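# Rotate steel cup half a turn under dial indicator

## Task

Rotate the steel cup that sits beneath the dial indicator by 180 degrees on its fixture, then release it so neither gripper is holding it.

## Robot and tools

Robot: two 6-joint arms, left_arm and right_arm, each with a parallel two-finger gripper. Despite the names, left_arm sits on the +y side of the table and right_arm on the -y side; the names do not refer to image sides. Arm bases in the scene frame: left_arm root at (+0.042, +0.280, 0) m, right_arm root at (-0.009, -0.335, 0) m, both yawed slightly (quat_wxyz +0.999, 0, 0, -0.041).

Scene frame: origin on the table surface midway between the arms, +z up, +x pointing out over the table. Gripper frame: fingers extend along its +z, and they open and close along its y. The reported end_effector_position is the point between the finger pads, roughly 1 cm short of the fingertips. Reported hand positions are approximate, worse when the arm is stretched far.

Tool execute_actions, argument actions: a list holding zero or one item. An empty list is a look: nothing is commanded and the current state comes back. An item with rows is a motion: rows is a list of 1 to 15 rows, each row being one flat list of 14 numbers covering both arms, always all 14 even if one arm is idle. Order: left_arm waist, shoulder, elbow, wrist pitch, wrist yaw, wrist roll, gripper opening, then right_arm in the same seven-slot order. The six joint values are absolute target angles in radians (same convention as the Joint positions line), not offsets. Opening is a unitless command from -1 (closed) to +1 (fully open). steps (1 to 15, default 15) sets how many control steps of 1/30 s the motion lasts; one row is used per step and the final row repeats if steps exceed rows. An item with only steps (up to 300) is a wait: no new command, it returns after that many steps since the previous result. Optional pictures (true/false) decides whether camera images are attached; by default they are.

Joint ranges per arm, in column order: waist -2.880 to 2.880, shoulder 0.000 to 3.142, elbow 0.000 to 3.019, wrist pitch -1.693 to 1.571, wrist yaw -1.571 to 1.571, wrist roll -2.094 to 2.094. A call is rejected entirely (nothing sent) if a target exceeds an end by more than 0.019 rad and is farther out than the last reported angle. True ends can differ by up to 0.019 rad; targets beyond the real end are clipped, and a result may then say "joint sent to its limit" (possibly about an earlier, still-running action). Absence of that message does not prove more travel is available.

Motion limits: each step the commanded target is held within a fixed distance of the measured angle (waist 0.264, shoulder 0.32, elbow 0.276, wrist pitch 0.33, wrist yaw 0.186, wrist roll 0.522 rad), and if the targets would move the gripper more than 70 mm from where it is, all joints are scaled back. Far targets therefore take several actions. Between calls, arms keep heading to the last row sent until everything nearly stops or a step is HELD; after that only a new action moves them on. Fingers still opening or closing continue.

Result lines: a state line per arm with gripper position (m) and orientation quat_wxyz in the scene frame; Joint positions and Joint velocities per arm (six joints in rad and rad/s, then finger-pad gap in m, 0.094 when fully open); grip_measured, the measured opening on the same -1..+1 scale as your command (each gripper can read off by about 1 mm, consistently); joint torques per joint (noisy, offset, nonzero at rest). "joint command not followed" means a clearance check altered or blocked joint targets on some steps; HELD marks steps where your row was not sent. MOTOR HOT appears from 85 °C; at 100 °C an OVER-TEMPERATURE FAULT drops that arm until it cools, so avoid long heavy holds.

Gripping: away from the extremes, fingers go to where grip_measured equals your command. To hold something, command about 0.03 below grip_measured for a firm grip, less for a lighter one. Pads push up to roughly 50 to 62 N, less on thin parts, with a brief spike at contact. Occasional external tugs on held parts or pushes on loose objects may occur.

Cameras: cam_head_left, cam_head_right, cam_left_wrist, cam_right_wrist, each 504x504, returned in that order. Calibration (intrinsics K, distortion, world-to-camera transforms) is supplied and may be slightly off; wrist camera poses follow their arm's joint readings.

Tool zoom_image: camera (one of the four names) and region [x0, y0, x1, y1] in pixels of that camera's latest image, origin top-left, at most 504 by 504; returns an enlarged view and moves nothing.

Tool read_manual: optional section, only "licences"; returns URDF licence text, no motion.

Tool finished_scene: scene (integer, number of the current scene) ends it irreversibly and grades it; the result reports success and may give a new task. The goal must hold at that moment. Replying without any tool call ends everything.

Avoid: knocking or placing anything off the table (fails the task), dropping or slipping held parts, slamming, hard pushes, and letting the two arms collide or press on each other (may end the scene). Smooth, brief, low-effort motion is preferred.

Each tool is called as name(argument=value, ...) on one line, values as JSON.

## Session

execute_actions(actions=[])

Scene clock: 0.00 s of 4800.00 s.
left_arm: end_effector_position=(+0.3891, +0.7380, +0.3513) grip_measured=+1.000 end_effector_quat_wxyz=(-0.454, +0.731, -0.506, +0.061) | right_arm: end_effector_position=(+0.4286, +0.5159, +0.2584) grip_measured=+1.000 end_effector_quat_wxyz=(-0.588, +0.799, +0.040, +0.121)
Joint positions: left_arm=[ 1.035  1.32   1.268 -0.571  0.098 -1.029  0.094] | right_arm=[ 1.113  2.413  2.404 -0.297 -0.371 -1.937  0.094]
Joint velocities: left_arm=[-0.015 -0.005 -0.002 -0.002 -0.051  0.007  0.   ] | right_arm=[-0.015  0.005  0.007 -0.002 -0.066  0.007  0.   ]
Joint torques (N m, as the arm reports them, + toward a larger angle): no reading
Motor temperatures (°C, as the motors report them): left_arm=[24 29 29 25 23 24] | right_arm=[23 25 24 24 25 24]
camera_calibration (this result's frames):
cam_left_wrist: T_world_to_cam=[[0.700032, 0.0809345, 0.70951, -0.578885], [0.0649796, -0.996654, 0.0495778, 0.695291], [0.711149, 0.0113977, -0.702949, 0.0870145], [0, 0, 0, 1]] pos_world=[0.298178, 0.738825, 0.437421]
cam_right_wrist: T_world_to_cam=[[-0.197392, 0.293665, 0.935306, -0.311283], [0.706782, -0.618516, 0.343363, -0.0652937], [0.679335, 0.728834, -0.0854671, -0.520937], [0, 0, 0, 1]] pos_world=[0.338594, 0.430704, 0.269041]

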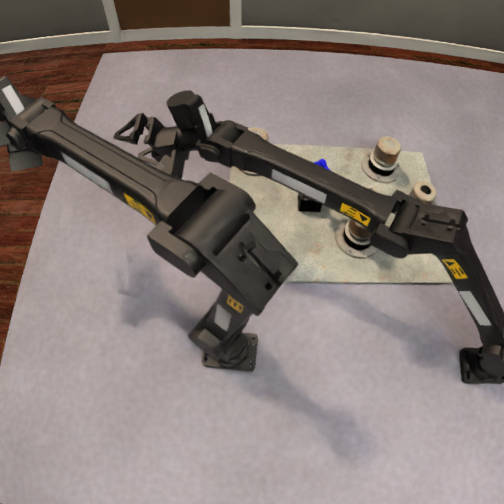

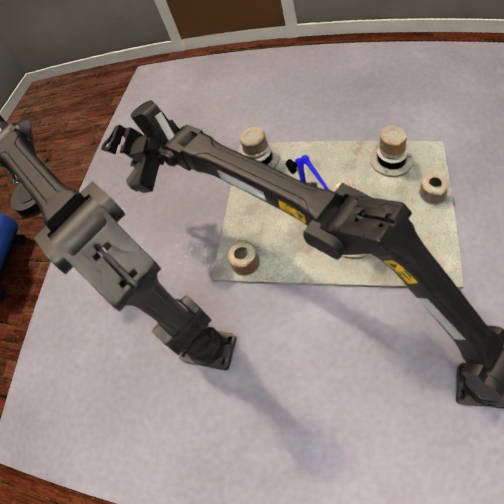

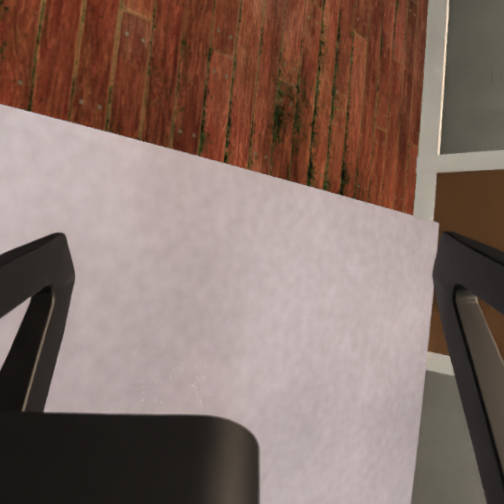

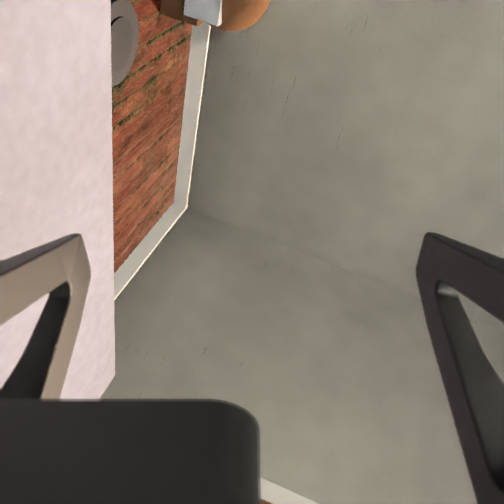

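execute_actions(actions=[{"rows":[[1.035,1.32,1.268,-0.571,0.098,-1.029,1,1.113,1.7,2.0,-0.297,-0.371,-1,1]],"steps":15}], pictures=false)

execute_actions(actions=[{"steps":25}], pictures=false)

execute_actions(actions=[{"rows":[[1.035,1.32,1.268,-0.571,0.098,-1.029,1,0.21,1.5,1.6,0,-1.445,0,1]],"steps":15}], pictures=false)

execute_actions(actions=[{"steps":40}], pictures=false)

execute_actions(actions=[{"rows":[[1.035,1.32,1.268,-0.571,0.098,-1.029,1,0.21,1.5,0.55,0.95,-1.445,0,1]],"steps":15}], pictures=false)

execute_actions(actions=[{"steps":40}], pictures=false)

execute_actions(actions=[{"rows":[[1.035,1.32,1.268,-0.571,0.098,-1.029,1,0.21,1.93,0.532,1.41,-1.445,0,1]],"steps":15}], pictures=false)

execute_actions(actions=[{"rows":[[1.035,1.32,1.268,-0.571,0.098,-1.029,1,0.29,1.96,0.55,1.41,-1.36,0,1],[1.035,1.32,1.268,-0.571,0.098,-1.029,1,0.29,1.96,0.55,1.41,-1.36,0,1],[1.035,1.32,1.268,-0.571,0.098,-1.029,1,0.29,1.96,0.55,1.41,-1.36,0,1],[1.035,1.32,1.268,-0.571,0.098,-1.029,1,0.29,1.96,0.55,1.41,-1.36,0,1],[1.035,1.32,1.268,-0.571,0.098,-1.029,1,0.37,1.97,0.572,1.4,-1.285,0,1]],"steps":15}])

Scene clock: 21.77 s of 4800.00 s.
left_arm: end_effector_position=(+0.3891, +0.7380, +0.3513) grip_measured=+1.000 end_effector_quat_wxyz=(-0.454, +0.731, -0.506, +0.061) | right_arm: end_effector_position=(+0.3822, +0.4384, +0.3696) grip_measured=+1.000 end_effector_quat_wxyz=(-0.605, +0.777, -0.170, -0.036)
Joint positions: left_arm=[ 1.035  1.32   1.268 -0.571  0.098 -1.029  0.094] | right_arm=[ 1.113  2.054  2.059 -0.294 -0.37  -1.403  0.094]
Joint velocities: left_arm=[ 0.005 -0.015  0.022  0.002 -0.007 -0.007  0.   ] | right_arm=[ 0.005 -0.669 -0.095 -0.002 -0.081  0.652  0.   ]
Joint torques (N m, as the arm reports them, + toward a larger angle): left_arm=[  1.79 -13.05  10.07   1.69   0.03   0.1 ] | right_arm=[ -0.37 -22.54  11.72   1.94  -0.13   0.22]
Motor temperatures (°C, as the motors report them): left_arm=[24 29 35 25 23 24] | right_arm=[23 29 29 24 25 24]
Steps of this call (steps 1 to 90: nothing new was sent; then 18.27 s passed at rest; steps 91 to 105: all 15 steps of this action). Readings (joint positions):
91: left_arm=[1.035 1.320 1.268 -0.571 0.098 -1.029] | right_arm=[1.113 2.398 2.376 -0.294 -0.370 -1.895]
92: left_arm=[1.035 1.320 1.268 -0.571 0.098 -1.029] | right_arm=[1.113 2.368 2.321 -0.294 -0.370 -1.847]
94: left_arm=[1.035 1.320 1.268 -0.571 0.098 -1.029] | right_arm=[1.113 2.304 2.215 -0.294 -0.370 -1.750]
98: left_arm=[1.035 1.320 1.268 -0.571 0.098 -1.029] | right_arm=[1.113 2.204 2.105 -0.294 -0.370 -1.602]
105: the state above

Scene clock: 22.60 s of 4800.00 s.
left_arm: end_effector_position=(+0.3891, +0.7380, +0.3513) grip_measured=+1.000 end_effector_quat_wxyz=(-0.454, +0.731, -0.506, +0.061) | right_arm: end_effector_position=(+0.3071, +0.3130, +0.6453) grip_measured=+1.000 end_effector_quat_wxyz=(+0.713, -0.646, +0.237, +0.132)
Joint positions: left_arm=[ 1.035  1.32   1.268 -0.571  0.098 -1.029  0.094] | right_arm=[ 1.113  1.666  2.017 -0.294 -0.37  -1.015  0.094]
Joint velocities: left_arm=[ 0.005 -0.005  0.022 -0.012  0.022 -0.007  0.   ] | right_arm=[-0.005  0.132 -0.032  0.002 -0.022  0.066  0.   ]
Joint torques (N m, as the arm reports them, + toward a larger angle): left_arm=[  1.8  -13.05  10.07   1.69   0.03   0.1 ] | right_arm=[ -0.43 -13.36  10.8    1.88  -0.01   0.25]
Motor temperatures (°C, as the motors report them): left_arm=[24 29 35 25 23 24] | right_arm=[23 29 29 24 25 24]
Steps of this call (steps 1 to 25: the robot went on to your last target). Readings (joint positions):
1: left_arm=[1.035 1.320 1.268 -0.571 0.098 -1.029] | right_arm=[1.113 2.032 2.057 -0.294 -0.370 -1.380]
2: left_arm=[1.035 1.320 1.268 -0.571 0.098 -1.029] | right_arm=[1.113 2.009 2.056 -0.294 -0.370 -1.360]
4: left_arm=[1.035 1.320 1.268 -0.571 0.098 -1.029] | right_arm=[1.113 1.963 2.053 -0.294 -0.370 -1.319]
8: left_arm=[1.035 1.320 1.268 -0.571 0.098 -1.029] | right_arm=[1.113 1.863 2.042 -0.294 -0.370 -1.227]
25: the state above

Scene clock: 23.10 s of 4800.00 s.
left_arm: end_effector_position=(+0.3891, +0.7380, +0.3513) grip_measured=+1.000 end_effector_quat_wxyz=(-0.454, +0.731, -0.506, +0.061) | right_arm: end_effector_position=(+0.4460, +0.1262, +0.5298) grip_measured=+1.000 end_effector_quat_wxyz=(-0.567, +0.594, -0.387, -0.419)
Joint positions: left_arm=[ 1.035  1.32   1.268 -0.571  0.098 -1.029  0.094] | right_arm=[ 0.64   1.579  1.64  -0.075 -1.072 -0.368  0.094]
Joint velocities: left_arm=[-0.015 -0.015 -0.022 -0.017 -0.051  0.051  0.   ] | right_arm=[-1.245  0.005 -0.149  0.076 -1.077  1.004  0.   ]
Joint torques (N m, as the arm reports them, + toward a larger angle): left_arm=[  1.86 -13.05  10.06   1.69   0.03   0.1 ] | right_arm=[ -0.66 -16.13  11.93   2.7    0.     0.19]
Motor temperatures (°C, as the motors report them): left_arm=[24 29 35 25 23 24] | right_arm=[23 29 29 24 25 24]
Steps of this call (steps 1 to 15: all 15 steps of this action). Readings (joint positions):
1: left_arm=[1.035 1.320 1.268 -0.571 0.098 -1.029] | right_arm=[1.105 1.663 1.994 -0.265 -0.413 -0.976]
2: left_arm=[1.035 1.320 1.268 -0.571 0.098 -1.029] | right_arm=[1.095 1.650 1.952 -0.227 -0.461 -0.933]
4: left_arm=[1.035 1.320 1.268 -0.571 0.098 -1.029] | right_arm=[1.053 1.622 1.867 -0.175 -0.554 -0.847]
8: left_arm=[1.035 1.320 1.268 -0.571 0.098 -1.029] | right_arm=[0.925 1.583 1.730 -0.114 -0.743 -0.669]
15: the state above

Scene clock: 24.43 s of 4800.00 s.
left_arm: end_effector_position=(+0.3891, +0.7380, +0.3513) grip_measured=+1.000 end_effector_quat_wxyz=(-0.454, +0.731, -0.506, +0.061) | right_arm: end_effector_position=(+0.5063, -0.0983, +0.5597) grip_measured=+1.000 end_effector_quat_wxyz=(+0.526, -0.519, +0.475, +0.479)
Joint positions: left_arm=[ 1.035  1.32   1.268 -0.571  0.098 -1.029  0.094] | right_arm=[ 0.209  1.507  1.609 -0.02  -1.442 -0.009  0.094]
Joint velocities: left_arm=[-0.015  0.005  0.002 -0.007 -0.022 -0.081  0.   ] | right_arm=[-0.015 -0.005 -0.002 -0.007  0.022 -0.022  0.   ]
Joint torques (N m, as the arm reports them, + toward a larger angle): left_arm=[  1.83 -13.05  10.07   1.7    0.04   0.1 ] | right_arm=[ -0.33 -13.    11.38   2.18  -0.07   0.17]
Motor temperatures (°C, as the motors report them): left_arm=[24 29 35 25 23 24] | right_arm=[23 29 29 24 25 24]
Steps of this call (steps 1 to 40: the robot went on to your last target). Readings (joint positions):
1: left_arm=[1.035 1.320 1.268 -0.571 0.098 -1.029] | right_arm=[0.597 1.579 1.636 -0.073 -1.119 -0.336]
2: left_arm=[1.035 1.320 1.268 -0.571 0.098 -1.029] | right_arm=[0.554 1.579 1.633 -0.070 -1.165 -0.307]
4: left_arm=[1.035 1.320 1.268 -0.571 0.098 -1.029] | right_arm=[0.468 1.579 1.631 -0.065 -1.257 -0.257]
8: left_arm=[1.035 1.320 1.268 -0.571 0.098 -1.029] | right_arm=[0.296 1.573 1.623 -0.047 -1.410 -0.155]
40: the state above

Scene clock: 24.93 s of 4800.00 s.
left_arm: end_effector_position=(+0.3891, +0.7380, +0.3513) grip_measured=+1.000 end_effector_quat_wxyz=(-0.454, +0.731, -0.506, +0.061) | right_arm: end_effector_position=(+0.4008, -0.1116, +0.2681) grip_measured=+1.000 end_effector_quat_wxyz=(+0.531, -0.523, +0.469, +0.474)
Joint positions: left_arm=[ 1.035  1.32   1.268 -0.571  0.098 -1.029  0.094] | right_arm=[ 0.209  1.48   0.747  0.836 -1.442 -0.007  0.094]
Joint velocities: left_arm=[-0.005 -0.015 -0.017 -0.007  0.022 -0.095  0.   ] | right_arm=[ 0.005  0.015 -1.663  0.603 -0.037  0.022  0.   ]
Joint torques (N m, as the arm reports them, + toward a larger angle): left_arm=[  1.81 -13.05  10.06   1.69   0.03   0.1 ] | right_arm=[-0.65 -9.38  9.41  2.13 -0.02  0.14]
Motor temperatures (°C, as the motors report them): left_arm=[24 29 35 25 23 24] | right_arm=[23 29 29 24 25 24]
Steps of this call (steps 1 to 15: all 15 steps of this action). Readings (joint positions):
1: left_arm=[1.035 1.320 1.268 -0.571 0.098 -1.029] | right_arm=[0.209 1.503 1.580 0.035 -1.440 -0.007]
2: left_arm=[1.035 1.320 1.268 -0.571 0.098 -1.029] | right_arm=[0.209 1.488 1.526 0.120 -1.440 -0.007]
4: left_arm=[1.035 1.320 1.268 -0.571 0.098 -1.029] | right_arm=[0.209 1.468 1.409 0.261 -1.441 -0.007]
8: left_arm=[1.035 1.320 1.268 -0.571 0.098 -1.029] | right_arm=[0.209 1.470 1.178 0.514 -1.442 -0.007]
15: the state above

Scene clock: 26.27 s of 4800.00 s.
left_arm: end_effector_position=(+0.3891, +0.7380, +0.3513) grip_measured=+1.000 end_effector_quat_wxyz=(-0.454, +0.731, -0.506, +0.061) | right_arm: end_effector_position=(+0.3408, -0.1191, +0.1937) grip_measured=+1.000 end_effector_quat_wxyz=(-0.489, +0.493, -0.510, -0.508)
Joint positions: left_arm=[ 1.035  1.32   1.268 -0.571  0.098 -1.029  0.094] | right_arm=[ 0.209  1.501  0.531  0.927 -1.447 -0.007  0.094]
Joint velocities: left_arm=[ 0.005 -0.015 -0.007 -0.007 -0.051 -0.007  0.   ] | right_arm=[-0.015 -0.005 -0.012  0.002 -0.022  0.007  0.   ]
Joint torques (N m, as the arm reports them, + toward a larger angle): left_arm=[  1.81 -13.09  10.07   1.7    0.03   0.1 ] | right_arm=[-0.29 -8.73  9.59  2.38  0.02  0.14]
Motor temperatures (°C, as the motors report them): left_arm=[24 29 35 25 23 24] | right_arm=[23 29 29 24 25 24]
Steps of this call (steps 1 to 30: the robot went on to your last target; steps 31 to 40: nothing new was sent). Readings (joint positions):
1: left_arm=[1.035 1.320 1.268 -0.571 0.098 -1.029] | right_arm=[0.209 1.481 0.687 0.859 -1.442 -0.007]
2: left_arm=[1.035 1.320 1.268 -0.571 0.098 -1.029] | right_arm=[0.209 1.483 0.630 0.881 -1.442 -0.007]
4: left_arm=[1.035 1.320 1.268 -0.571 0.098 -1.029] | right_arm=[0.209 1.492 0.552 0.904 -1.446 -0.007]
8: left_arm=[1.035 1.320 1.268 -0.571 0.098 -1.029] | right_arm=[0.209 1.501 0.531 0.920 -1.447 -0.007]
40: the state above
All arms were judged still, so your last target was given up. Only a new action makes them travel on or press farther. Fingers that are still opening or closing keep moving.

Scene clock: 26.77 s of 4800.00 s.
left_arm: end_effector_position=(+0.3891, +0.7380, +0.3513) grip_measured=+1.000 end_effector_quat_wxyz=(-0.454, +0.731, -0.506, +0.061) | right_arm: end_effector_position=(+0.3442, -0.1187, +0.0753) grip_measured=+1.000 end_effector_quat_wxyz=(-0.491, +0.494, -0.508, -0.507)
Joint positions: left_arm=[ 1.035  1.32   1.268 -0.571  0.098 -1.029  0.094] | right_arm=[ 0.209  1.952  0.53   1.386 -1.447 -0.006  0.094]
Joint velocities: left_arm=[-0.015  0.005  0.007  0.002 -0.022 -0.022  0.   ] | right_arm=[-0.015 -0.181 -0.007  0.051 -0.007 -0.007  0.   ]
Joint torques (N m, as the arm reports them, + toward a larger angle): left_arm=[  1.83 -13.06  10.07   1.69   0.04   0.1 ] | right_arm=[ -0.33 -11.38   3.71   2.25   0.03   0.12]
Motor temperatures (°C, as the motors report them): left_arm=[24 29 35 25 23 24] | right_arm=[23 29 29 24 25 24]
Steps of this call (steps 1 to 15: all 15 steps of this action). Readings (joint positions):
1: left_arm=[1.035 1.320 1.268 -0.571 0.098 -1.029] | right_arm=[0.209 1.523 0.531 0.987 -1.448 -0.006]
2: left_arm=[1.035 1.320 1.268 -0.571 0.098 -1.029] | right_arm=[0.209 1.571 0.534 1.089 -1.448 -0.006]
4: left_arm=[1.035 1.320 1.268 -0.571 0.098 -1.029] | right_arm=[0.209 1.710 0.538 1.253 -1.447 -0.006]
8: left_arm=[1.035 1.320 1.268 -0.571 0.098 -1.029] | right_arm=[0.209 1.954 0.536 1.359 -1.447 -0.006]
15: the state above

Scene clock: 27.27 s of 4800.00 s.
left_arm: end_effector_position=(+0.3891, +0.7380, +0.3513) grip_measured=+1.000 end_effector_quat_wxyz=(-0.454, +0.731, -0.506, +0.061) | right_arm: end_effector_position=(+0.3375, -0.0567, +0.0797) grip_measured=+1.000 end_effector_quat_wxyz=(-0.495, +0.504, -0.497, -0.503)
Joint positions: left_arm=[ 1.035  1.32   1.268 -0.571  0.098 -1.029  0.094] | right_arm=[ 0.38   1.95   0.553  1.39  -1.289 -0.006  0.094]
Joint velocities: left_arm=[ 0.015  0.005 -0.002 -0.012 -0.007 -0.037  0.   ] | right_arm=[-0.005  0.005 -0.022  0.007  0.037  0.066  0.   ]
Joint torques (N m, as the arm reports them, + toward a larger angle): left_arm=[  1.81 -13.08  10.07   1.68   0.04   0.1 ] | right_arm=[-1.09 -9.64  5.76  1.97  0.16  0.12]
Motor temperatures (°C, as the motors report them): left_arm=[24 29 35 25 23 24] | right_arm=[23 29 29 24 25 24]
Steps of this call (steps 1 to 15: all 15 steps of this action). Readings (joint positions):
1: left_arm=[1.035 1.320 1.268 -0.571 0.098 -1.029] | right_arm=[0.214 1.949 0.530 1.389 -1.404 -0.006]
2: left_arm=[1.035 1.320 1.268 -0.571 0.098 -1.029] | right_arm=[0.226 1.949 0.533 1.390 -1.377 -0.006]
4: left_arm=[1.035 1.320 1.268 -0.571 0.098 -1.029] | right_arm=[0.257 1.949 0.536 1.390 -1.365 -0.006]
8: left_arm=[1.035 1.320 1.268 -0.571 0.098 -1.029] | right_arm=[0.350 1.950 0.549 1.390 -1.291 -0.006]
15: the state above
camera_calibration (this result's frames):
cam_left_wrist: T_world_to_cam=[[0.700032, 0.0809345, 0.70951, -0.578885], [0.0649796, -0.996654, 0.0495778, 0.695291], [0.711149, 0.0113977, -0.702949, 0.0870145], [0, 0, 0, 1]] pos_world=[0.298178, 0.738825, 0.437421]
cam_right_wrist: T_world_to_cam=[[0.999923, 0.00260633, -0.0121294, -0.339106], [-0.0083476, -0.581922, -0.813202, 0.0418719], [-0.00917782, 0.813241, -0.581855, 0.219741], [0, 0, 0, 1]] pos_world=[0.341446, -0.153452, 0.157794]

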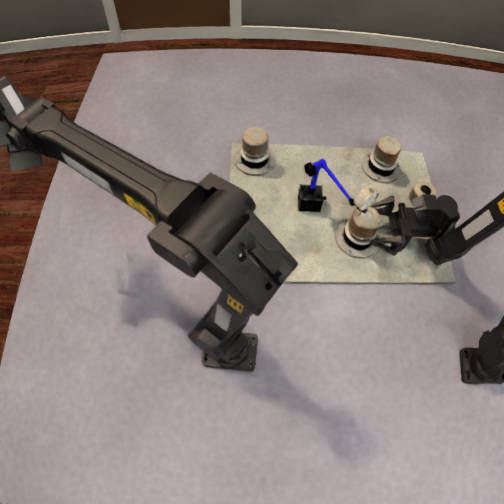

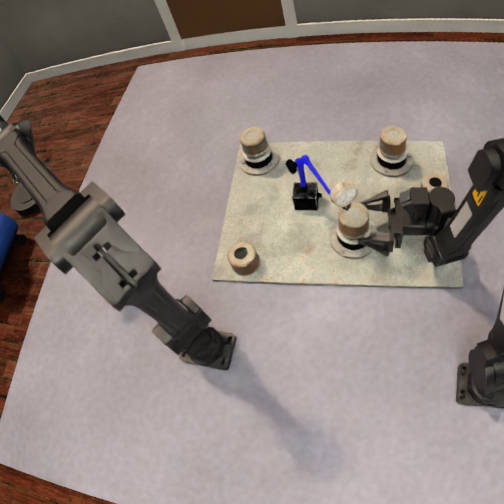

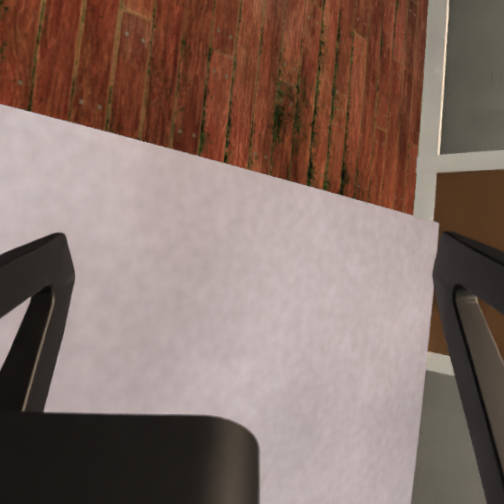

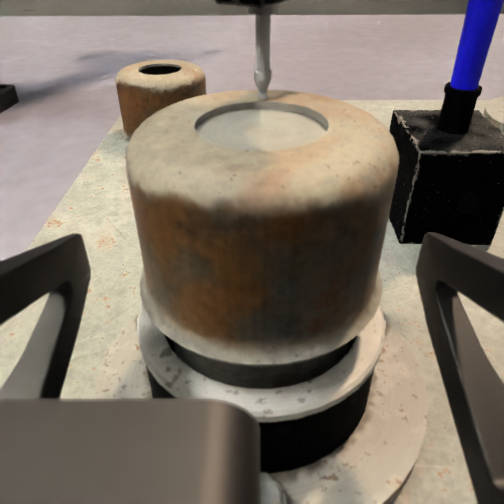

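execute_actions(actions=[{"rows":[[1.035,1.32,1.268,-0.571,0.098,-1.029,1,0.414,1.98,0.585,1.395,-1.253,0,1],[1.035,1.32,1.268,-0.571,0.098,-1.029,1,0.414,1.98,0.585,1.395,-1.253,0,1],[1.035,1.32,1.268,-0.571,0.098,-1.029,1,0.414,1.98,0.585,1.395,-1.253,0,1],[1.035,1.32,1.268,-0.571,0.098,-1.029,1,0.414,1.98,0.585,1.395,-1.253,0,1],[1.035,1.32,1.268,-0.571,0.098,-1.029,1,0.414,1.98,0.585,1.395,-1.253,0,1],[1.035,1.32,1.268,-0.571,0.098,-1.029,1,0.414,1.98,0.585,1.395,-1.253,0,1],[1.035,1.32,1.268,-0.571,0.098,-1.029,1,0.414,1.98,0.585,1.395,-1.253,0,0.3]],"steps":15}])

Scene clock: 46.17 s of 4800.00 s.
left_arm: end_effector_position=(+0.3891, +0.7380, +0.3513) grip_measured=+1.000 end_effector_quat_wxyz=(-0.454, +0.731, -0.506, +0.061) | right_arm: end_effector_position=(+0.3396, -0.0469, +0.0783) grip_measured=+0.436 end_effector_quat_wxyz=(-0.499, +0.501, -0.500, -0.500)
Joint positions: left_arm=[ 1.035  1.32   1.268 -0.571  0.098 -1.029  0.094] | right_arm=[ 0.405  1.958  0.562  1.39  -1.252 -0.006  0.067]
Joint velocities: left_arm=[ 0.005  0.005 -0.012 -0.002 -0.022  0.139  0.   ] | right_arm=[-0.024 -0.005 -0.002  0.002 -0.007  0.007 -0.   ]
Joint torques (N m, as the arm reports them, + toward a larger angle): left_arm=[  1.83 -13.05  10.07   1.69   0.03   0.1 ] | right_arm=[ 0.57 -9.89  5.99  1.81 -0.05  0.12]
Motor temperatures (°C, as the motors report them): left_arm=[24 30 35 25 23 24] | right_arm=[23 27 26 24 25 24]
Steps of this call (steps 1 to 15: the robot went on to your last target; steps 16 to 90: nothing new was sent; then 15.40 s passed at rest; steps 91 to 105: all 15 steps of this action). Readings (joint positions):
91: left_arm=[1.035 1.320 1.268 -0.571 0.098 -1.029] | right_arm=[0.381 1.951 0.553 1.390 -1.272 -0.006]
92: left_arm=[1.035 1.320 1.268 -0.571 0.098 -1.029] | right_arm=[0.385 1.952 0.554 1.390 -1.263 -0.006]
94: left_arm=[1.035 1.320 1.268 -0.571 0.098 -1.029] | right_arm=[0.394 1.955 0.559 1.390 -1.257 -0.006]
98: left_arm=[1.035 1.320 1.268 -0.571 0.098 -1.029] | right_arm=[0.405 1.957 0.561 1.390 -1.257 -0.006]
105: the state above
camera_calibration (this result's frames):
cam_left_wrist: T_world_to_cam=[[0.700032, 0.0809345, 0.70951, -0.578885], [0.0649796, -0.996654, 0.0495778, 0.695291], [0.711149, 0.0113977, -0.702949, 0.0870145], [0, 0, 0, 1]] pos_world=[0.298178, 0.738825, 0.437421]
cam_right_wrist: T_world_to_cam=[[0.999901, -0.00883498, -0.0109602, -0.341832], [-0.0140545, -0.581713, -0.813273, 0.0483195], [0.000809544, 0.813346, -0.581779, 0.207594], [0, 0, 0, 1]] pos_world=[0.342309, -0.143758, 0.156324]

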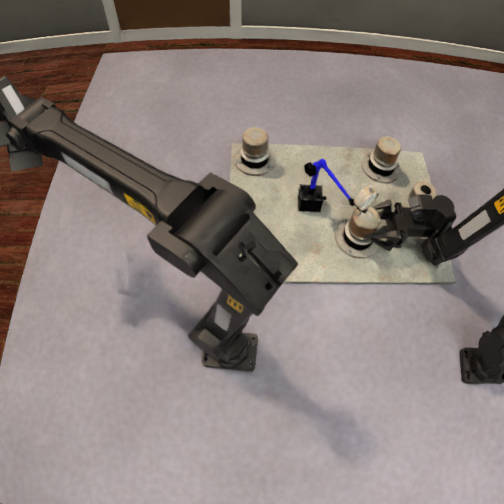

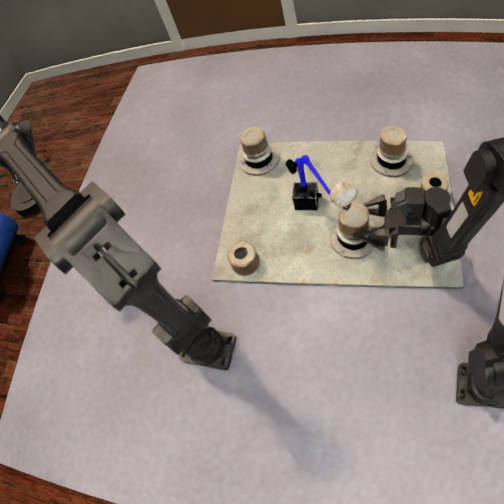

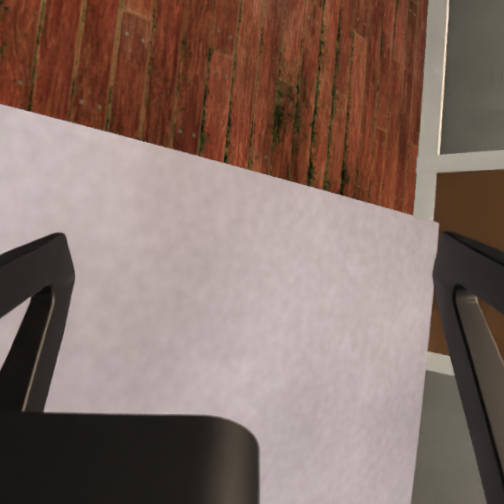

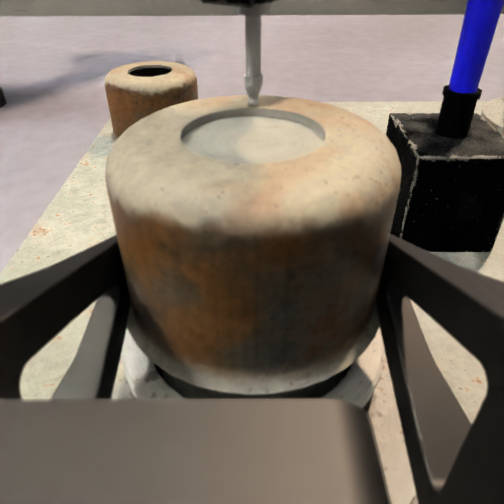

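execute_actions(actions=[{"rows":[[1.035,1.32,1.268,-0.571,0.098,-1.029,1,0.455,1.96,0.49,1.465,-1.02,0,0.39],[1.035,1.32,1.268,-0.571,0.098,-1.029,1,0.455,1.96,0.49,1.465,-1.02,0,0.39],[1.035,1.32,1.268,-0.571,0.098,-1.029,1,0.455,1.96,0.49,1.465,-1.02,0,0.39],[1.035,1.32,1.268,-0.571,0.098,-1.029,1,0.455,1.96,0.49,1.465,-1.02,0,0.39],[1.035,1.32,1.268,-0.571,0.098,-1.029,1,0.523,1.945,0.408,1.52,-0.751,0,0.39],[1.035,1.32,1.268,-0.571,0.098,-1.029,1,0.523,1.945,0.408,1.52,-0.751,0,0.39],[1.035,1.32,1.268,-0.571,0.098,-1.029,1,0.523,1.945,0.408,1.52,-0.751,0,0.39],[1.035,1.32,1.268,-0.571,0.098,-1.029,1,0.523,1.945,0.408,1.52,-0.751,0,0.39],[1.035,1.32,1.268,-0.571,0.098,-1.029,1,0.617,1.933,0.352,1.55,-0.46,0,0.39],[1.035,1.32,1.268,-0.571,0.098,-1.029,1,0.617,1.933,0.352,1.55,-0.46,0,0.39],[1.035,1.32,1.268,-0.571,0.098,-1.029,1,0.617,1.933,0.352,1.55,-0.46,0,0.39],[1.035,1.32,1.268,-0.571,0.098,-1.029,1,0.617,1.933,0.352,1.55,-0.46,0,0.39],[1.035,1.32,1.268,-0.571,0.098,-1.029,1,0.732,1.925,0.325,1.565,-0.149,0,0.39]],"steps":15}], pictures=false)

execute_actions(actions=[{"rows":[[1.035,1.32,1.268,-0.571,0.098,-1.029,1,0.853,1.928,0.34,1.56,0.17,0,0.39],[1.035,1.32,1.268,-0.571,0.098,-1.029,1,0.853,1.928,0.34,1.56,0.17,0,0.39],[1.035,1.32,1.268,-0.571,0.098,-1.029,1,0.853,1.928,0.34,1.56,0.17,0,0.39],[1.035,1.32,1.268,-0.571,0.098,-1.029,1,0.853,1.928,0.34,1.56,0.17,0,0.39],[1.035,1.32,1.268,-0.571,0.098,-1.029,1,0.97,1.935,0.375,1.55,0.481,0,0.39],[1.035,1.32,1.268,-0.571,0.098,-1.029,1,0.97,1.935,0.375,1.55,0.481,0,0.39],[1.035,1.32,1.268,-0.571,0.098,-1.029,1,0.97,1.935,0.375,1.55,0.481,0,0.39],[1.035,1.32,1.268,-0.571,0.098,-1.029,1,0.97,1.935,0.375,1.55,0.481,0,0.39],[1.035,1.32,1.268,-0.571,0.098,-1.029,1,1.06,1.95,0.435,1.5,0.77,0,0.39],[1.035,1.32,1.268,-0.571,0.098,-1.029,1,1.06,1.95,0.435,1.5,0.77,0,0.39],[1.035,1.32,1.268,-0.571,0.098,-1.029,1,1.06,1.95,0.435,1.5,0.77,0,0.39],[1.035,1.32,1.268,-0.571,0.098,-1.029,1,1.06,1.95,0.435,1.5,0.77,0,0.39],[1.035,1.32,1.268,-0.571,0.098,-1.029,1,1.126,1.965,0.51,1.445,1.032,0,0.39]],"steps":15}], pictures=false)

execute_actions(actions=[{"rows":[[1.035,1.32,1.268,-0.571,0.098,-1.029,1,1.126,1.965,0.51,1.445,1.032,0,0.39],[1.035,1.32,1.268,-0.571,0.098,-1.029,1,1.126,1.965,0.51,1.445,1.032,0,0.39],[1.035,1.32,1.268,-0.571,0.098,-1.029,1,1.126,1.965,0.51,1.445,1.032,0,0.39],[1.035,1.32,1.268,-0.571,0.098,-1.029,1,1.126,1.965,0.51,1.445,1.032,0,0.39],[1.035,1.32,1.268,-0.571,0.098,-1.029,1,1.126,1.965,0.51,1.445,1.032,0,0.39],[1.035,1.32,1.268,-0.571,0.098,-1.029,1,1.126,1.955,0.51,1.445,1.032,0,1]],"steps":15}])

Scene clock: 74.07 s of 4800.00 s.
left_arm: end_effector_position=(+0.3891, +0.7380, +0.3513) grip_measured=+1.000 end_effector_quat_wxyz=(-0.454, +0.731, -0.506, +0.061) | right_arm: end_effector_position=(+0.3354, -0.0449, +0.0781) grip_measured=+0.438 end_effector_quat_wxyz=(+0.641, -0.290, +0.650, +0.287)
Joint positions: left_arm=[ 1.035  1.32   1.268 -0.571  0.098 -1.029  0.094] | right_arm=[ 0.698  1.918  0.328  1.576 -0.226 -0.003  0.068]
Joint velocities: left_arm=[-0.005 -0.005  0.012  0.017  0.051  0.066  0.   ] | right_arm=[ 0.884 -0.063 -0.178  0.066  2.073 -0.022 -0.   ]
Joint torques (N m, as the arm reports them, + toward a larger angle): left_arm=[  1.79 -13.05  10.07   1.69   0.03   0.1 ] | right_arm=[-1.98 -8.7   3.21  1.48  0.    0.09]
Motor temperatures (°C, as the motors report them): left_arm=[24 30 36 25 23 24] | right_arm=[23 27 25 24 25 24]
Steps of this call (steps 1 to 15: the robot went on to your last target; steps 16 to 90: nothing new was sent; then 24.40 s passed at rest; steps 91 to 105: all 15 steps of this action). Readings (joint positions):
91: left_arm=[1.035 1.320 1.268 -0.571 0.098 -1.029] | right_arm=[0.411 1.958 0.546 1.406 -1.204 -0.006]
92: left_arm=[1.035 1.320 1.268 -0.571 0.098 -1.029] | right_arm=[0.425 1.952 0.517 1.436 -1.124 -0.005]
94: left_arm=[1.035 1.320 1.268 -0.571 0.098 -1.029] | right_arm=[0.441 1.947 0.488 1.459 -1.044 -0.004]
98: left_arm=[1.035 1.320 1.268 -0.571 0.098 -1.029] | right_arm=[0.509 1.935 0.412 1.520 -0.777 -0.002]
105: the state above

Scene clock: 74.57 s of 4800.00 s.
left_arm: end_effector_position=(+0.3891, +0.7380, +0.3513) grip_measured=+1.000 end_effector_quat_wxyz=(-0.454, +0.731, -0.506, +0.061) | right_arm: end_effector_position=(+0.3336, -0.0393, +0.0786) grip_measured=+0.438 end_effector_quat_wxyz=(+0.707, -0.014, +0.707, +0.018)
Joint positions: left_arm=[ 1.035  1.32   1.268 -0.571  0.098 -1.029  0.094] | right_arm=[1.118 1.943 0.472 1.472 0.991 0.003 0.068]
Joint velocities: left_arm=[-0.015 -0.005  0.017  0.017  0.007  0.007  0.   ] | right_arm=[ 0.317  0.161  0.554 -0.344  1.619  0.007 -0.001]
Joint torques (N m, as the arm reports them, + toward a larger angle): left_arm=[  1.8  -13.04  10.06   1.69   0.04   0.1 ] | right_arm=[-1.46 -9.69  3.54  1.7  -0.89  0.04]
Motor temperatures (°C, as the motors report them): left_arm=[24 30 36 25 23 24] | right_arm=[23 27 25 24 25 24]
Steps of this call (steps 1 to 15: all 15 steps of this action). Readings (joint positions):
1: left_arm=[1.035 1.320 1.268 -0.571 0.098 -1.029] | right_arm=[0.736 1.917 0.325 1.578 -0.133 -0.002]
2: left_arm=[1.035 1.320 1.268 -0.571 0.098 -1.029] | right_arm=[0.777 1.914 0.322 1.578 -0.026 -0.001]
4: left_arm=[1.035 1.320 1.268 -0.571 0.098 -1.029] | right_arm=[0.840 1.914 0.323 1.578 0.135 0.001]
8: left_arm=[1.035 1.320 1.268 -0.571 0.098 -1.029] | right_arm=[0.962 1.920 0.351 1.560 0.460 0.002]
15: the state above

Scene clock: 75.07 s of 4800.00 s.
left_arm: end_effector_position=(+0.3891, +0.7380, +0.3513) grip_measured=+1.000 end_effector_quat_wxyz=(-0.454, +0.731, -0.506, +0.061) | right_arm: end_effector_position=(+0.3341, -0.0390, +0.0776) grip_measured=+1.000 end_effector_quat_wxyz=(+0.707, -0.003, +0.707, +0.005)
Joint positions: left_arm=[ 1.035  1.32   1.268 -0.571  0.098 -1.029  0.094] | right_arm=[1.126 1.948 0.486 1.46  1.032 0.003 0.094]
Joint velocities: left_arm=[-0.005 -0.005 -0.022 -0.007 -0.066 -0.022  0.   ] | right_arm=[-0.024 -0.005  0.012  0.002 -0.037  0.022  0.   ]
Joint torques (N m, as the arm reports them, + toward a larger angle): left_arm=[  1.82 -13.01  10.07   1.7    0.03   0.1 ] | right_arm=[-0.58 -9.95  5.54  1.15  0.02  0.03]
Motor temperatures (°C, as the motors report them): left_arm=[24 30 36 25 23 24] | right_arm=[23 27 25 24 25 24]
Steps of this call (steps 1 to 15: all 15 steps of this action). Readings (joint positions):
1: left_arm=[1.035 1.320 1.268 -0.571 0.098 -1.029] | right_arm=[1.125 1.947 0.483 1.466 1.025 0.003]
2: left_arm=[1.035 1.320 1.268 -0.571 0.098 -1.029] | right_arm=[1.126 1.948 0.486 1.465 1.032 0.003]
4: left_arm=[1.035 1.320 1.268 -0.571 0.098 -1.029] | right_arm=[1.126 1.948 0.486 1.465 1.032 0.003]
8: left_arm=[1.035 1.320 1.268 -0.571 0.098 -1.029] | right_arm=[1.126 1.948 0.486 1.462 1.032 0.003]
15: the state above
camera_calibration (this result's frames):
cam_left_wrist: T_world_to_cam=[[0.700032, 0.0809345, 0.70951, -0.578885], [0.0649796, -0.996654, 0.0495778, 0.695291], [0.711149, 0.0113977, -0.702949, 0.0870145], [0, 0, 0, 1]] pos_world=[0.298178, 0.738825, 0.437421]
cam_right_wrist: T_world_to_cam=[[0.000209743, -0.999913, -0.0131658, -0.0407788], [-0.580517, 0.0105985, -0.814179, 0.264795], [0.814248, 0.00781374, -0.580464, -0.102522], [0, 0, 0, 1]] pos_world=[0.237205, -0.0427806, 0.155544]

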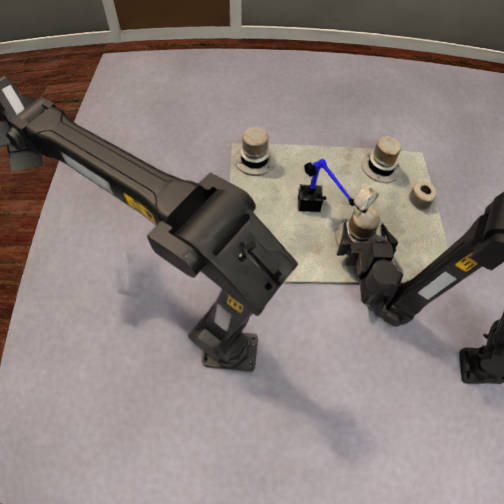

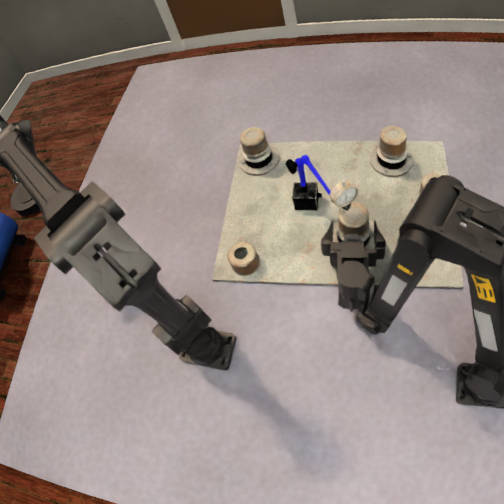

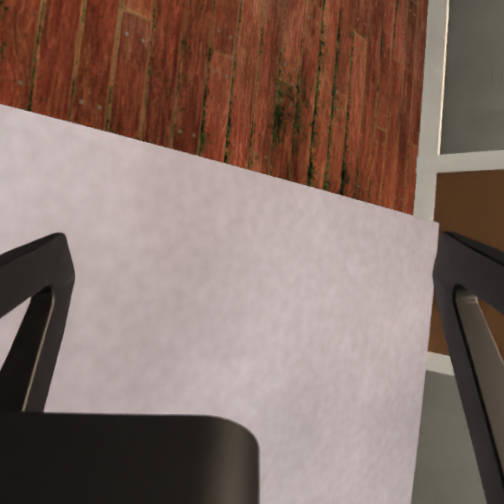

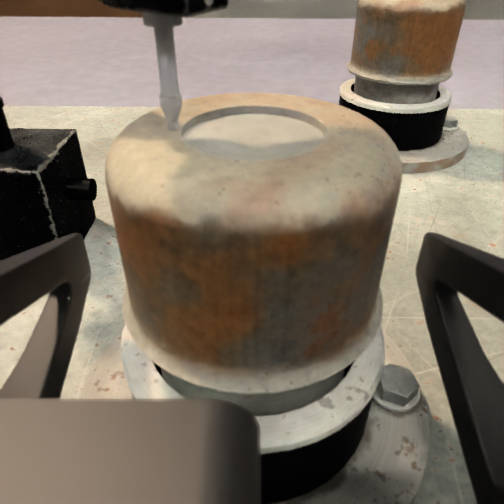

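execute_actions(actions=[{"rows":[[1.035,1.32,1.268,-0.571,0.098,-1.029,1,1.06,1.93,0.425,1.51,0.77,0,1],[1.035,1.32,1.268,-0.571,0.098,-1.029,1,1.06,1.93,0.425,1.51,0.77,0,1],[1.035,1.32,1.268,-0.571,0.098,-1.029,1,1.06,1.93,0.425,1.51,0.77,0,1],[1.035,1.32,1.268,-0.571,0.098,-1.029,1,1.06,1.93,0.425,1.51,0.77,0,1],[1.035,1.32,1.268,-0.571,0.098,-1.029,1,0.97,1.915,0.36,1.56,0.481,0,1],[1.035,1.32,1.268,-0.571,0.098,-1.029,1,0.97,1.915,0.36,1.56,0.481,0,1],[1.035,1.32,1.268,-0.571,0.098,-1.029,1,0.97,1.915,0.36,1.56,0.481,0,1],[1.035,1.32,1.268,-0.571,0.098,-1.029,1,0.97,1.915,0.36,1.56,0.481,0,1],[1.035,1.32,1.268,-0.571,0.098,-1.029,1,0.853,1.91,0.33,1.57,0.17,0,1],[1.035,1.32,1.268,-0.571,0.098,-1.029,1,0.853,1.91,0.33,1.57,0.17,0,1],[1.035,1.32,1.268,-0.571,0.098,-1.029,1,0.853,1.91,0.33,1.57,0.17,0,1],[1.035,1.32,1.268,-0.571,0.098,-1.029,1,0.853,1.91,0.33,1.57,0.17,0,1],[1.035,1.32,1.268,-0.571,0.098,-1.029,1,0.732,1.905,0.325,1.57,-0.149,0,1]],"steps":15}], pictures=false)

execute_actions(actions=[{"rows":[[1.035,1.32,1.268,-0.571,0.098,-1.029,1,0.617,1.915,0.365,1.55,-0.46,0,1],[1.035,1.32,1.268,-0.571,0.098,-1.029,1,0.617,1.915,0.365,1.55,-0.46,0,1],[1.035,1.32,1.268,-0.571,0.098,-1.029,1,0.617,1.915,0.365,1.55,-0.46,0,1],[1.035,1.32,1.268,-0.571,0.098,-1.029,1,0.617,1.915,0.365,1.55,-0.46,0,1],[1.035,1.32,1.268,-0.571,0.098,-1.029,1,0.523,1.94,0.425,1.51,-0.751,0,1],[1.035,1.32,1.268,-0.571,0.098,-1.029,1,0.523,1.94,0.425,1.51,-0.751,0,1],[1.035,1.32,1.268,-0.571,0.098,-1.029,1,0.523,1.94,0.425,1.51,-0.751,0,1],[1.035,1.32,1.268,-0.571,0.098,-1.029,1,0.523,1.94,0.425,1.51,-0.751,0,1],[1.035,1.32,1.268,-0.571,0.098,-1.029,1,0.455,1.96,0.505,1.45,-1.02,0,1],[1.035,1.32,1.268,-0.571,0.098,-1.029,1,0.455,1.96,0.505,1.45,-1.02,0,1],[1.035,1.32,1.268,-0.571,0.098,-1.029,1,0.455,1.96,0.505,1.45,-1.02,0,1],[1.035,1.32,1.268,-0.571,0.098,-1.029,1,0.455,1.96,0.505,1.45,-1.02,0,1],[1.035,1.32,1.268,-0.571,0.098,-1.029,1,0.408,1.98,0.58,1.385,-1.253,0,1]],"steps":15}], pictures=false)

execute_actions(actions=[{"rows":[[1.035,1.32,1.268,-0.571,0.098,-1.029,1,0.408,1.98,0.58,1.385,-1.253,0,1],[1.035,1.32,1.268,-0.571,0.098,-1.029,1,0.408,1.98,0.58,1.385,-1.253,0,1],[1.035,1.32,1.268,-0.571,0.098,-1.029,1,0.408,1.98,0.58,1.385,-1.253,0,1],[1.035,1.32,1.268,-0.571,0.098,-1.029,1,0.408,1.98,0.58,1.385,-1.253,0,1],[1.035,1.32,1.268,-0.571,0.098,-1.029,1,0.408,1.98,0.58,1.385,-1.253,0,1],[1.035,1.32,1.268,-0.571,0.098,-1.029,1,0.408,1.98,0.58,1.385,-1.253,0,1],[1.035,1.32,1.268,-0.571,0.098,-1.029,1,0.408,1.98,0.58,1.385,-1.253,0,1],[1.035,1.32,1.268,-0.571,0.098,-1.029,1,0.408,1.98,0.58,1.385,-1.253,0,0.39]],"steps":15}])

Scene clock: 104.60 s of 4800.00 s.
left_arm: end_effector_position=(+0.3891, +0.7380, +0.3513) grip_measured=+1.000 end_effector_quat_wxyz=(-0.454, +0.731, -0.506, +0.061) | right_arm: end_effector_position=(+0.3319, -0.0349, +0.0670) grip_measured=+1.000 end_effector_quat_wxyz=(+0.638, -0.273, +0.671, +0.261)
Joint positions: left_arm=[ 1.035  1.32   1.268 -0.571  0.098 -1.029  0.094] | right_arm=[ 0.773  1.928  0.334  1.543 -0.085 -0.002  0.094]
Joint velocities: left_arm=[-0.005 -0.015  0.002  0.002  0.037 -0.11   0.   ] | right_arm=[-0.923 -0.024 -0.032  0.007 -1.736  0.007  0.   ]
Joint torques (N m, as the arm reports them, + toward a larger angle): left_arm=[  1.83 -13.02  10.06   1.7    0.03   0.1 ] | right_arm=[  0.66 -10.97   1.6    2.99   0.03   0.08]
Motor temperatures (°C, as the motors report them): left_arm=[24 30 36 25 23 24] | right_arm=[23 27 25 24 25 24]
Steps of this call (steps 1 to 15: the robot went on to your last target; steps 16 to 90: nothing new was sent; then 26.03 s passed at rest; steps 91 to 105: all 15 steps of this action). Readings (joint positions):
91: left_arm=[1.035 1.320 1.268 -0.571 0.098 -1.029] | right_arm=[1.119 1.947 0.476 1.467 0.935 0.003]
92: left_arm=[1.035 1.320 1.268 -0.571 0.098 -1.029] | right_arm=[1.106 1.946 0.459 1.479 0.870 0.000]
94: left_arm=[1.035 1.320 1.268 -0.571 0.098 -1.029] | right_arm=[1.076 1.942 0.429 1.489 0.791 -0.001]
98: left_arm=[1.035 1.320 1.268 -0.571 0.098 -1.029] | right_arm=[0.980 1.937 0.366 1.528 0.507 -0.002]
105: the state above

Scene clock: 105.10 s of 4800.00 s.
left_arm: end_effector_position=(+0.3891, +0.7380, +0.3513) grip_measured=+1.000 end_effector_quat_wxyz=(-0.454, +0.731, -0.506, +0.061) | right_arm: end_effector_position=(+0.3309, -0.0405, +0.0820) grip_measured=+1.000 end_effector_quat_wxyz=(+0.504, -0.502, +0.495, +0.498)
Joint positions: left_arm=[ 1.035  1.32   1.268 -0.571  0.098 -1.029  0.094] | right_arm=[ 0.43   1.95   0.543  1.42  -1.225 -0.001  0.094]
Joint velocities: left_arm=[ 0.005 -0.005 -0.017  0.012 -0.051 -0.037  0.   ] | right_arm=[-0.269  0.142  0.486 -0.359 -0.652  0.022  0.   ]
Joint torques (N m, as the arm reports them, + toward a larger angle): left_arm=[  1.83 -13.04  10.07   1.7    0.03   0.1 ] | right_arm=[-0.78 -9.53  4.48  1.14 -0.13  0.08]
Motor temperatures (°C, as the motors report them): left_arm=[24 30 36 25 23 24] | right_arm=[23 27 25 24 25 24]
Steps of this call (steps 1 to 15: all 15 steps of this action). Readings (joint positions):
1: left_arm=[1.035 1.320 1.268 -0.571 0.098 -1.029] | right_arm=[0.735 1.928 0.335 1.543 -0.186 -0.001]
2: left_arm=[1.035 1.320 1.268 -0.571 0.098 -1.029] | right_arm=[0.693 1.928 0.339 1.543 -0.289 -0.001]
4: left_arm=[1.035 1.320 1.268 -0.571 0.098 -1.029] | right_arm=[0.628 1.928 0.347 1.543 -0.427 -0.001]
8: left_arm=[1.035 1.320 1.268 -0.571 0.098 -1.029] | right_arm=[0.535 1.928 0.398 1.528 -0.728 -0.001]
15: the state above

Scene clock: 105.60 s of 4800.00 s.
left_arm: end_effector_position=(+0.3891, +0.7380, +0.3513) grip_measured=+1.000 end_effector_quat_wxyz=(-0.454, +0.731, -0.506, +0.061) | right_arm: end_effector_position=(+0.3399, -0.0436, +0.0805) grip_measured=+0.447 end_effector_quat_wxyz=(-0.500, +0.504, -0.494, -0.501)
Joint positions: left_arm=[ 1.035  1.32   1.268 -0.571  0.098 -1.029  0.094] | right_arm=[ 0.412  1.959  0.569  1.4   -1.252 -0.001  0.068]
Joint velocities: left_arm=[-0.015 -0.015 -0.007 -0.017  0.022 -0.066  0.   ] | right_arm=[ 0.005 -0.005  0.002 -0.002  0.037 -0.007  0.001]
Joint torques (N m, as the arm reports them, + toward a larger angle): left_arm=[  1.84 -13.06  10.07   1.69   0.03   0.1 ] | right_arm=[ -0.77 -10.1    5.03   1.01  -0.05   0.05]
Motor temperatures (°C, as the motors report them): left_arm=[24 30 36 25 23 24] | right_arm=[23 27 25 24 25 24]
Steps of this call (steps 1 to 15: all 15 steps of this action). Readings (joint positions):
1: left_arm=[1.035 1.320 1.268 -0.571 0.098 -1.029] | right_arm=[0.421 1.954 0.557 1.411 -1.239 -0.001]
2: left_arm=[1.035 1.320 1.268 -0.571 0.098 -1.029] | right_arm=[0.416 1.957 0.565 1.406 -1.244 -0.001]
4: left_arm=[1.035 1.320 1.268 -0.571 0.098 -1.029] | right_arm=[0.412 1.959 0.569 1.402 -1.247 -0.001]
8: left_arm=[1.035 1.320 1.268 -0.571 0.098 -1.029] | right_arm=[0.412 1.959 0.569 1.401 -1.249 -0.001]
15: the state above
camera_calibration (this result's frames):
cam_left_wrist: T_world_to_cam=[[0.700032, 0.0809345, 0.70951, -0.578885], [0.0649796, -0.996654, 0.0495778, 0.695291], [0.711149, 0.0113977, -0.702949, 0.0870145], [0, 0, 0, 1]] pos_world=[0.298178, 0.738825, 0.437421]
cam_right_wrist: T_world_to_cam=[[0.999998, -0.00155405, -0.0011482, -0.342575], [-0.00183494, -0.577623, -0.816302, 0.0483211], [0.000605349, 0.816302, -0.577624, 0.206022], [0, 0, 0, 1]] pos_world=[0.342538, -0.140798, 0.158055]

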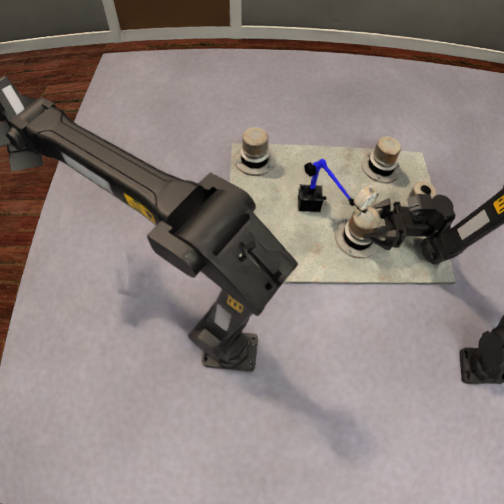

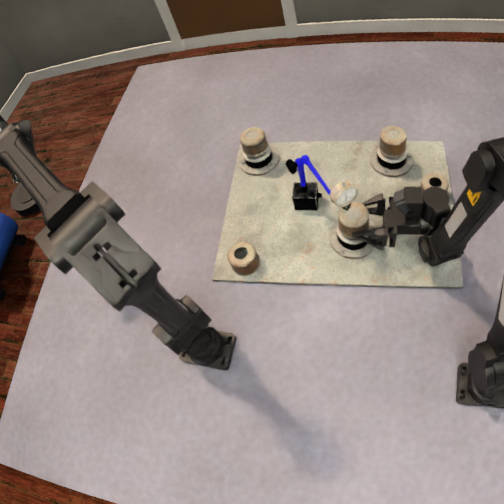

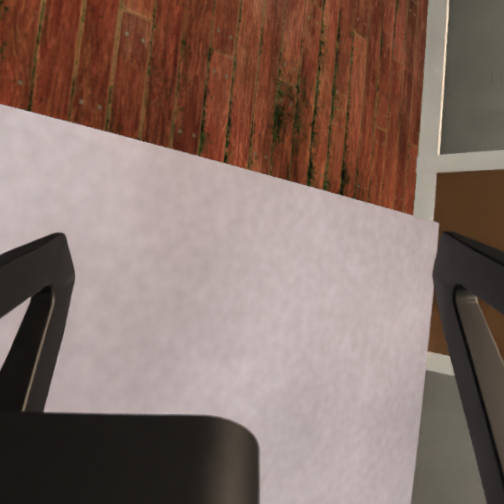

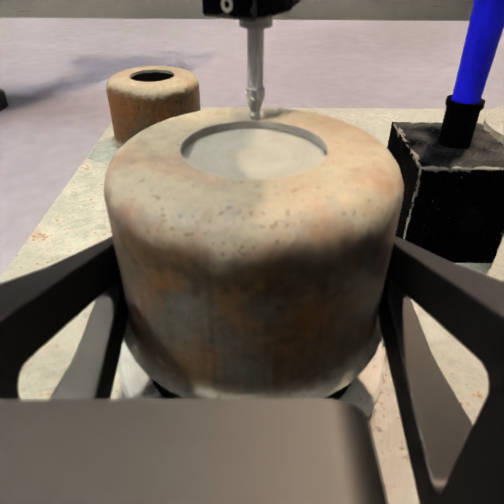

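execute_actions(actions=[{"rows":[[1.035,1.32,1.268,-0.571,0.098,-1.029,1,0.455,1.96,0.49,1.465,-1.02,0,0.39],[1.035,1.32,1.268,-0.571,0.098,-1.029,1,0.455,1.96,0.49,1.465,-1.02,0,0.39],[1.035,1.32,1.268,-0.571,0.098,-1.029,1,0.455,1.96,0.49,1.465,-1.02,0,0.39],[1.035,1.32,1.268,-0.571,0.098,-1.029,1,0.455,1.96,0.49,1.465,-1.02,0,0.39],[1.035,1.32,1.268,-0.571,0.098,-1.029,1,0.523,1.945,0.408,1.52,-0.751,0,0.39],[1.035,1.32,1.268,-0.571,0.098,-1.029,1,0.523,1.945,0.408,1.52,-0.751,0,0.39],[1.035,1.32,1.268,-0.571,0.098,-1.029,1,0.523,1.945,0.408,1.52,-0.751,0,0.39],[1.035,1.32,1.268,-0.571,0.098,-1.029,1,0.523,1.945,0.408,1.52,-0.751,0,0.39],[1.035,1.32,1.268,-0.571,0.098,-1.029,1,0.617,1.933,0.352,1.55,-0.46,0,0.39],[1.035,1.32,1.268,-0.571,0.098,-1.029,1,0.617,1.933,0.352,1.55,-0.46,0,0.39],[1.035,1.32,1.268,-0.571,0.098,-1.029,1,0.617,1.933,0.352,1.55,-0.46,0,0.39],[1.035,1.32,1.268,-0.571,0.098,-1.029,1,0.617,1.933,0.352,1.55,-0.46,0,0.39],[1.035,1.32,1.268,-0.571,0.098,-1.029,1,0.732,1.925,0.325,1.565,-0.149,0,0.39]],"steps":15}], pictures=false)

execute_actions(actions=[{"rows":[[1.035,1.32,1.268,-0.571,0.098,-1.029,1,0.853,1.928,0.34,1.56,0.17,0,0.39],[1.035,1.32,1.268,-0.571,0.098,-1.029,1,0.853,1.928,0.34,1.56,0.17,0,0.39],[1.035,1.32,1.268,-0.571,0.098,-1.029,1,0.853,1.928,0.34,1.56,0.17,0,0.39],[1.035,1.32,1.268,-0.571,0.098,-1.029,1,0.853,1.928,0.34,1.56,0.17,0,0.39],[1.035,1.32,1.268,-0.571,0.098,-1.029,1,0.97,1.935,0.375,1.55,0.481,0,0.39],[1.035,1.32,1.268,-0.571,0.098,-1.029,1,0.97,1.935,0.375,1.55,0.481,0,0.39],[1.035,1.32,1.268,-0.571,0.098,-1.029,1,0.97,1.935,0.375,1.55,0.481,0,0.39],[1.035,1.32,1.268,-0.571,0.098,-1.029,1,0.97,1.935,0.375,1.55,0.481,0,0.39],[1.035,1.32,1.268,-0.571,0.098,-1.029,1,1.06,1.95,0.435,1.5,0.77,0,0.39],[1.035,1.32,1.268,-0.571,0.098,-1.029,1,1.06,1.95,0.435,1.5,0.77,0,0.39],[1.035,1.32,1.268,-0.571,0.098,-1.029,1,1.06,1.95,0.435,1.5,0.77,0,0.39],[1.035,1.32,1.268,-0.571,0.098,-1.029,1,1.06,1.95,0.435,1.5,0.77,0,0.39],[1.035,1.32,1.268,-0.571,0.098,-1.029,1,1.126,1.965,0.51,1.445,1.032,0,0.39]],"steps":15}], pictures=false)

execute_actions(actions=[{"rows":[[1.035,1.32,1.268,-0.571,0.098,-1.029,1,1.126,1.965,0.51,1.445,1.032,0,0.39],[1.035,1.32,1.268,-0.571,0.098,-1.029,1,1.126,1.965,0.51,1.445,1.032,0,0.39],[1.035,1.32,1.268,-0.571,0.098,-1.029,1,1.126,1.965,0.51,1.445,1.032,0,0.39],[1.035,1.32,1.268,-0.571,0.098,-1.029,1,1.126,1.965,0.51,1.445,1.032,0,0.39],[1.035,1.32,1.268,-0.571,0.098,-1.029,1,1.126,1.965,0.51,1.445,1.032,0,0.39],[1.035,1.32,1.268,-0.571,0.098,-1.029,1,1.126,1.955,0.51,1.445,1.032,0,1]],"steps":15}], pictures=false)

finished_scene(scene=2)

Scene clock: 130.70 s of 4800.00 s.
left_arm: end_effector_position=(+0.3891, +0.7380, +0.3513) grip_measured=+1.000 end_effector_quat_wxyz=(-0.454, +0.731, -0.506, +0.061) | right_arm: end_effector_position=(+0.3374, -0.0423, +0.0801) grip_measured=+0.448 end_effector_quat_wxyz=(+0.644, -0.290, +0.647, +0.287)
Joint positions: left_arm=[ 1.035  1.32   1.268 -0.571  0.098 -1.029  0.094] | right_arm=[ 0.701  1.917  0.336  1.575 -0.223 -0.003  0.068]
Joint velocities: left_arm=[-0.015  0.005 -0.007 -0.002 -0.081 -0.051  0.   ] | right_arm=[ 0.845 -0.054 -0.188  0.046  2.     0.022  0.   ]
Joint torques (N m, as the arm reports them, + toward a larger angle): left_arm=[  1.83 -13.05  10.08   1.68   0.03   0.1 ] | right_arm=[-2.32 -8.62  2.51  1.51 -0.03  0.09]
Motor temperatures (°C, as the motors report them): left_arm=[24 30 37 25 23 24] | right_arm=[23 27 25 24 25 24]
Steps of this call (steps 1 to 15: the robot went on to your last target; steps 16 to 90: nothing new was sent; then 21.60 s passed at rest; steps 91 to 105: all 15 steps of this action). Readings (joint positions):
91: left_arm=[1.035 1.320 1.268 -0.571 0.098 -1.029] | right_arm=[0.418 1.959 0.551 1.415 -1.204 0.000]
92: left_arm=[1.035 1.320 1.268 -0.571 0.098 -1.029] | right_arm=[0.431 1.951 0.521 1.441 -1.121 0.001]
94: left_arm=[1.035 1.320 1.268 -0.571 0.098 -1.029] | right_arm=[0.449 1.945 0.493 1.460 -1.041 0.001]
98: left_arm=[1.035 1.320 1.268 -0.571 0.098 -1.029] | right_arm=[0.515 1.933 0.418 1.521 -0.774 0.000]
105: the state above

Scene clock: 131.20 s of 4800.00 s.
left_arm: end_effector_position=(+0.3891, +0.7380, +0.3513) grip_measured=+1.000 end_effector_quat_wxyz=(-0.454, +0.731, -0.506, +0.061) | right_arm: end_effector_position=(+0.3372, -0.0392, +0.0806) grip_measured=+0.449 end_effector_quat_wxyz=(+0.709, -0.011, +0.705, +0.016)
Joint positions: left_arm=[ 1.035  1.32   1.268 -0.571  0.098 -1.029  0.094] | right_arm=[ 1.112  1.941  0.479  1.472  0.991 -0.002  0.068]
Joint velocities: left_arm=[-0.005  0.015 -0.007 -0.007 -0.081 -0.007  0.   ] | right_arm=[ 0.308  0.171  0.535 -0.286  1.634 -0.051  0.001]
Joint torques (N m, as the arm reports them, + toward a larger angle): left_arm=[  1.81 -13.07  10.07   1.69   0.03   0.1 ] | right_arm=[-1.18 -9.82  3.22  1.61 -0.93  0.13]
Motor temperatures (°C, as the motors report them): left_arm=[24 30 37 25 23 24] | right_arm=[23 27 25 24 25 24]
Steps of this call (steps 1 to 15: all 15 steps of this action). Readings (joint positions):
1: left_arm=[1.035 1.320 1.268 -0.571 0.098 -1.029] | right_arm=[0.738 1.916 0.333 1.577 -0.131 -0.003]
2: left_arm=[1.035 1.320 1.268 -0.571 0.098 -1.029] | right_arm=[0.779 1.914 0.330 1.578 -0.024 -0.003]
4: left_arm=[1.035 1.320 1.268 -0.571 0.098 -1.029] | right_arm=[0.840 1.914 0.331 1.578 0.137 -0.002]
8: left_arm=[1.035 1.320 1.268 -0.571 0.098 -1.029] | right_arm=[0.959 1.920 0.360 1.560 0.460 -0.002]
15: the state above

Scene clock: 131.70 s of 4800.00 s.
left_arm: end_effector_position=(+0.3891, +0.7380, +0.3513) grip_measured=+1.000 end_effector_quat_wxyz=(-0.454, +0.731, -0.506, +0.061) | right_arm: end_effector_position=(+0.3373, -0.0390, +0.0799) grip_measured=+1.000 end_effector_quat_wxyz=(+0.709, -0.001, +0.706, +0.003)
Joint positions: left_arm=[ 1.035  1.32   1.268 -0.571  0.098 -1.029  0.094] | right_arm=[ 1.12   1.945  0.492  1.461  1.03  -0.004  0.094]
Joint velocities: left_arm=[-0.005  0.005  0.012 -0.007 -0.007  0.037  0.   ] | right_arm=[-0.005 -0.005 -0.007  0.012 -0.022  0.051  0.   ]
Joint torques (N m, as the arm reports them, + toward a larger angle): left_arm=[  1.8  -13.06  10.07   1.69   0.03   0.1 ] | right_arm=[  0.05 -10.04   5.04   1.12   0.08   0.1 ]
Motor temperatures (°C, as the motors report them): left_arm=[24 30 37 25 23 24] | right_arm=[23 27 25 24 25 24]
Steps of this call (steps 1 to 15: all 15 steps of this action). Readings (joint positions):
1: left_arm=[1.035 1.320 1.268 -0.571 0.098 -1.029] | right_arm=[1.119 1.945 0.490 1.467 1.024 -0.003]
2: left_arm=[1.035 1.320 1.268 -0.571 0.098 -1.029] | right_arm=[1.120 1.945 0.492 1.465 1.030 -0.003]
4: left_arm=[1.035 1.320 1.268 -0.571 0.098 -1.029] | right_arm=[1.120 1.945 0.492 1.464 1.030 -0.004]
8: left_arm=[1.035 1.320 1.268 -0.571 0.098 -1.029] | right_arm=[1.120 1.945 0.492 1.462 1.030 -0.004]
15: the state above

The scene is finished: the task was done.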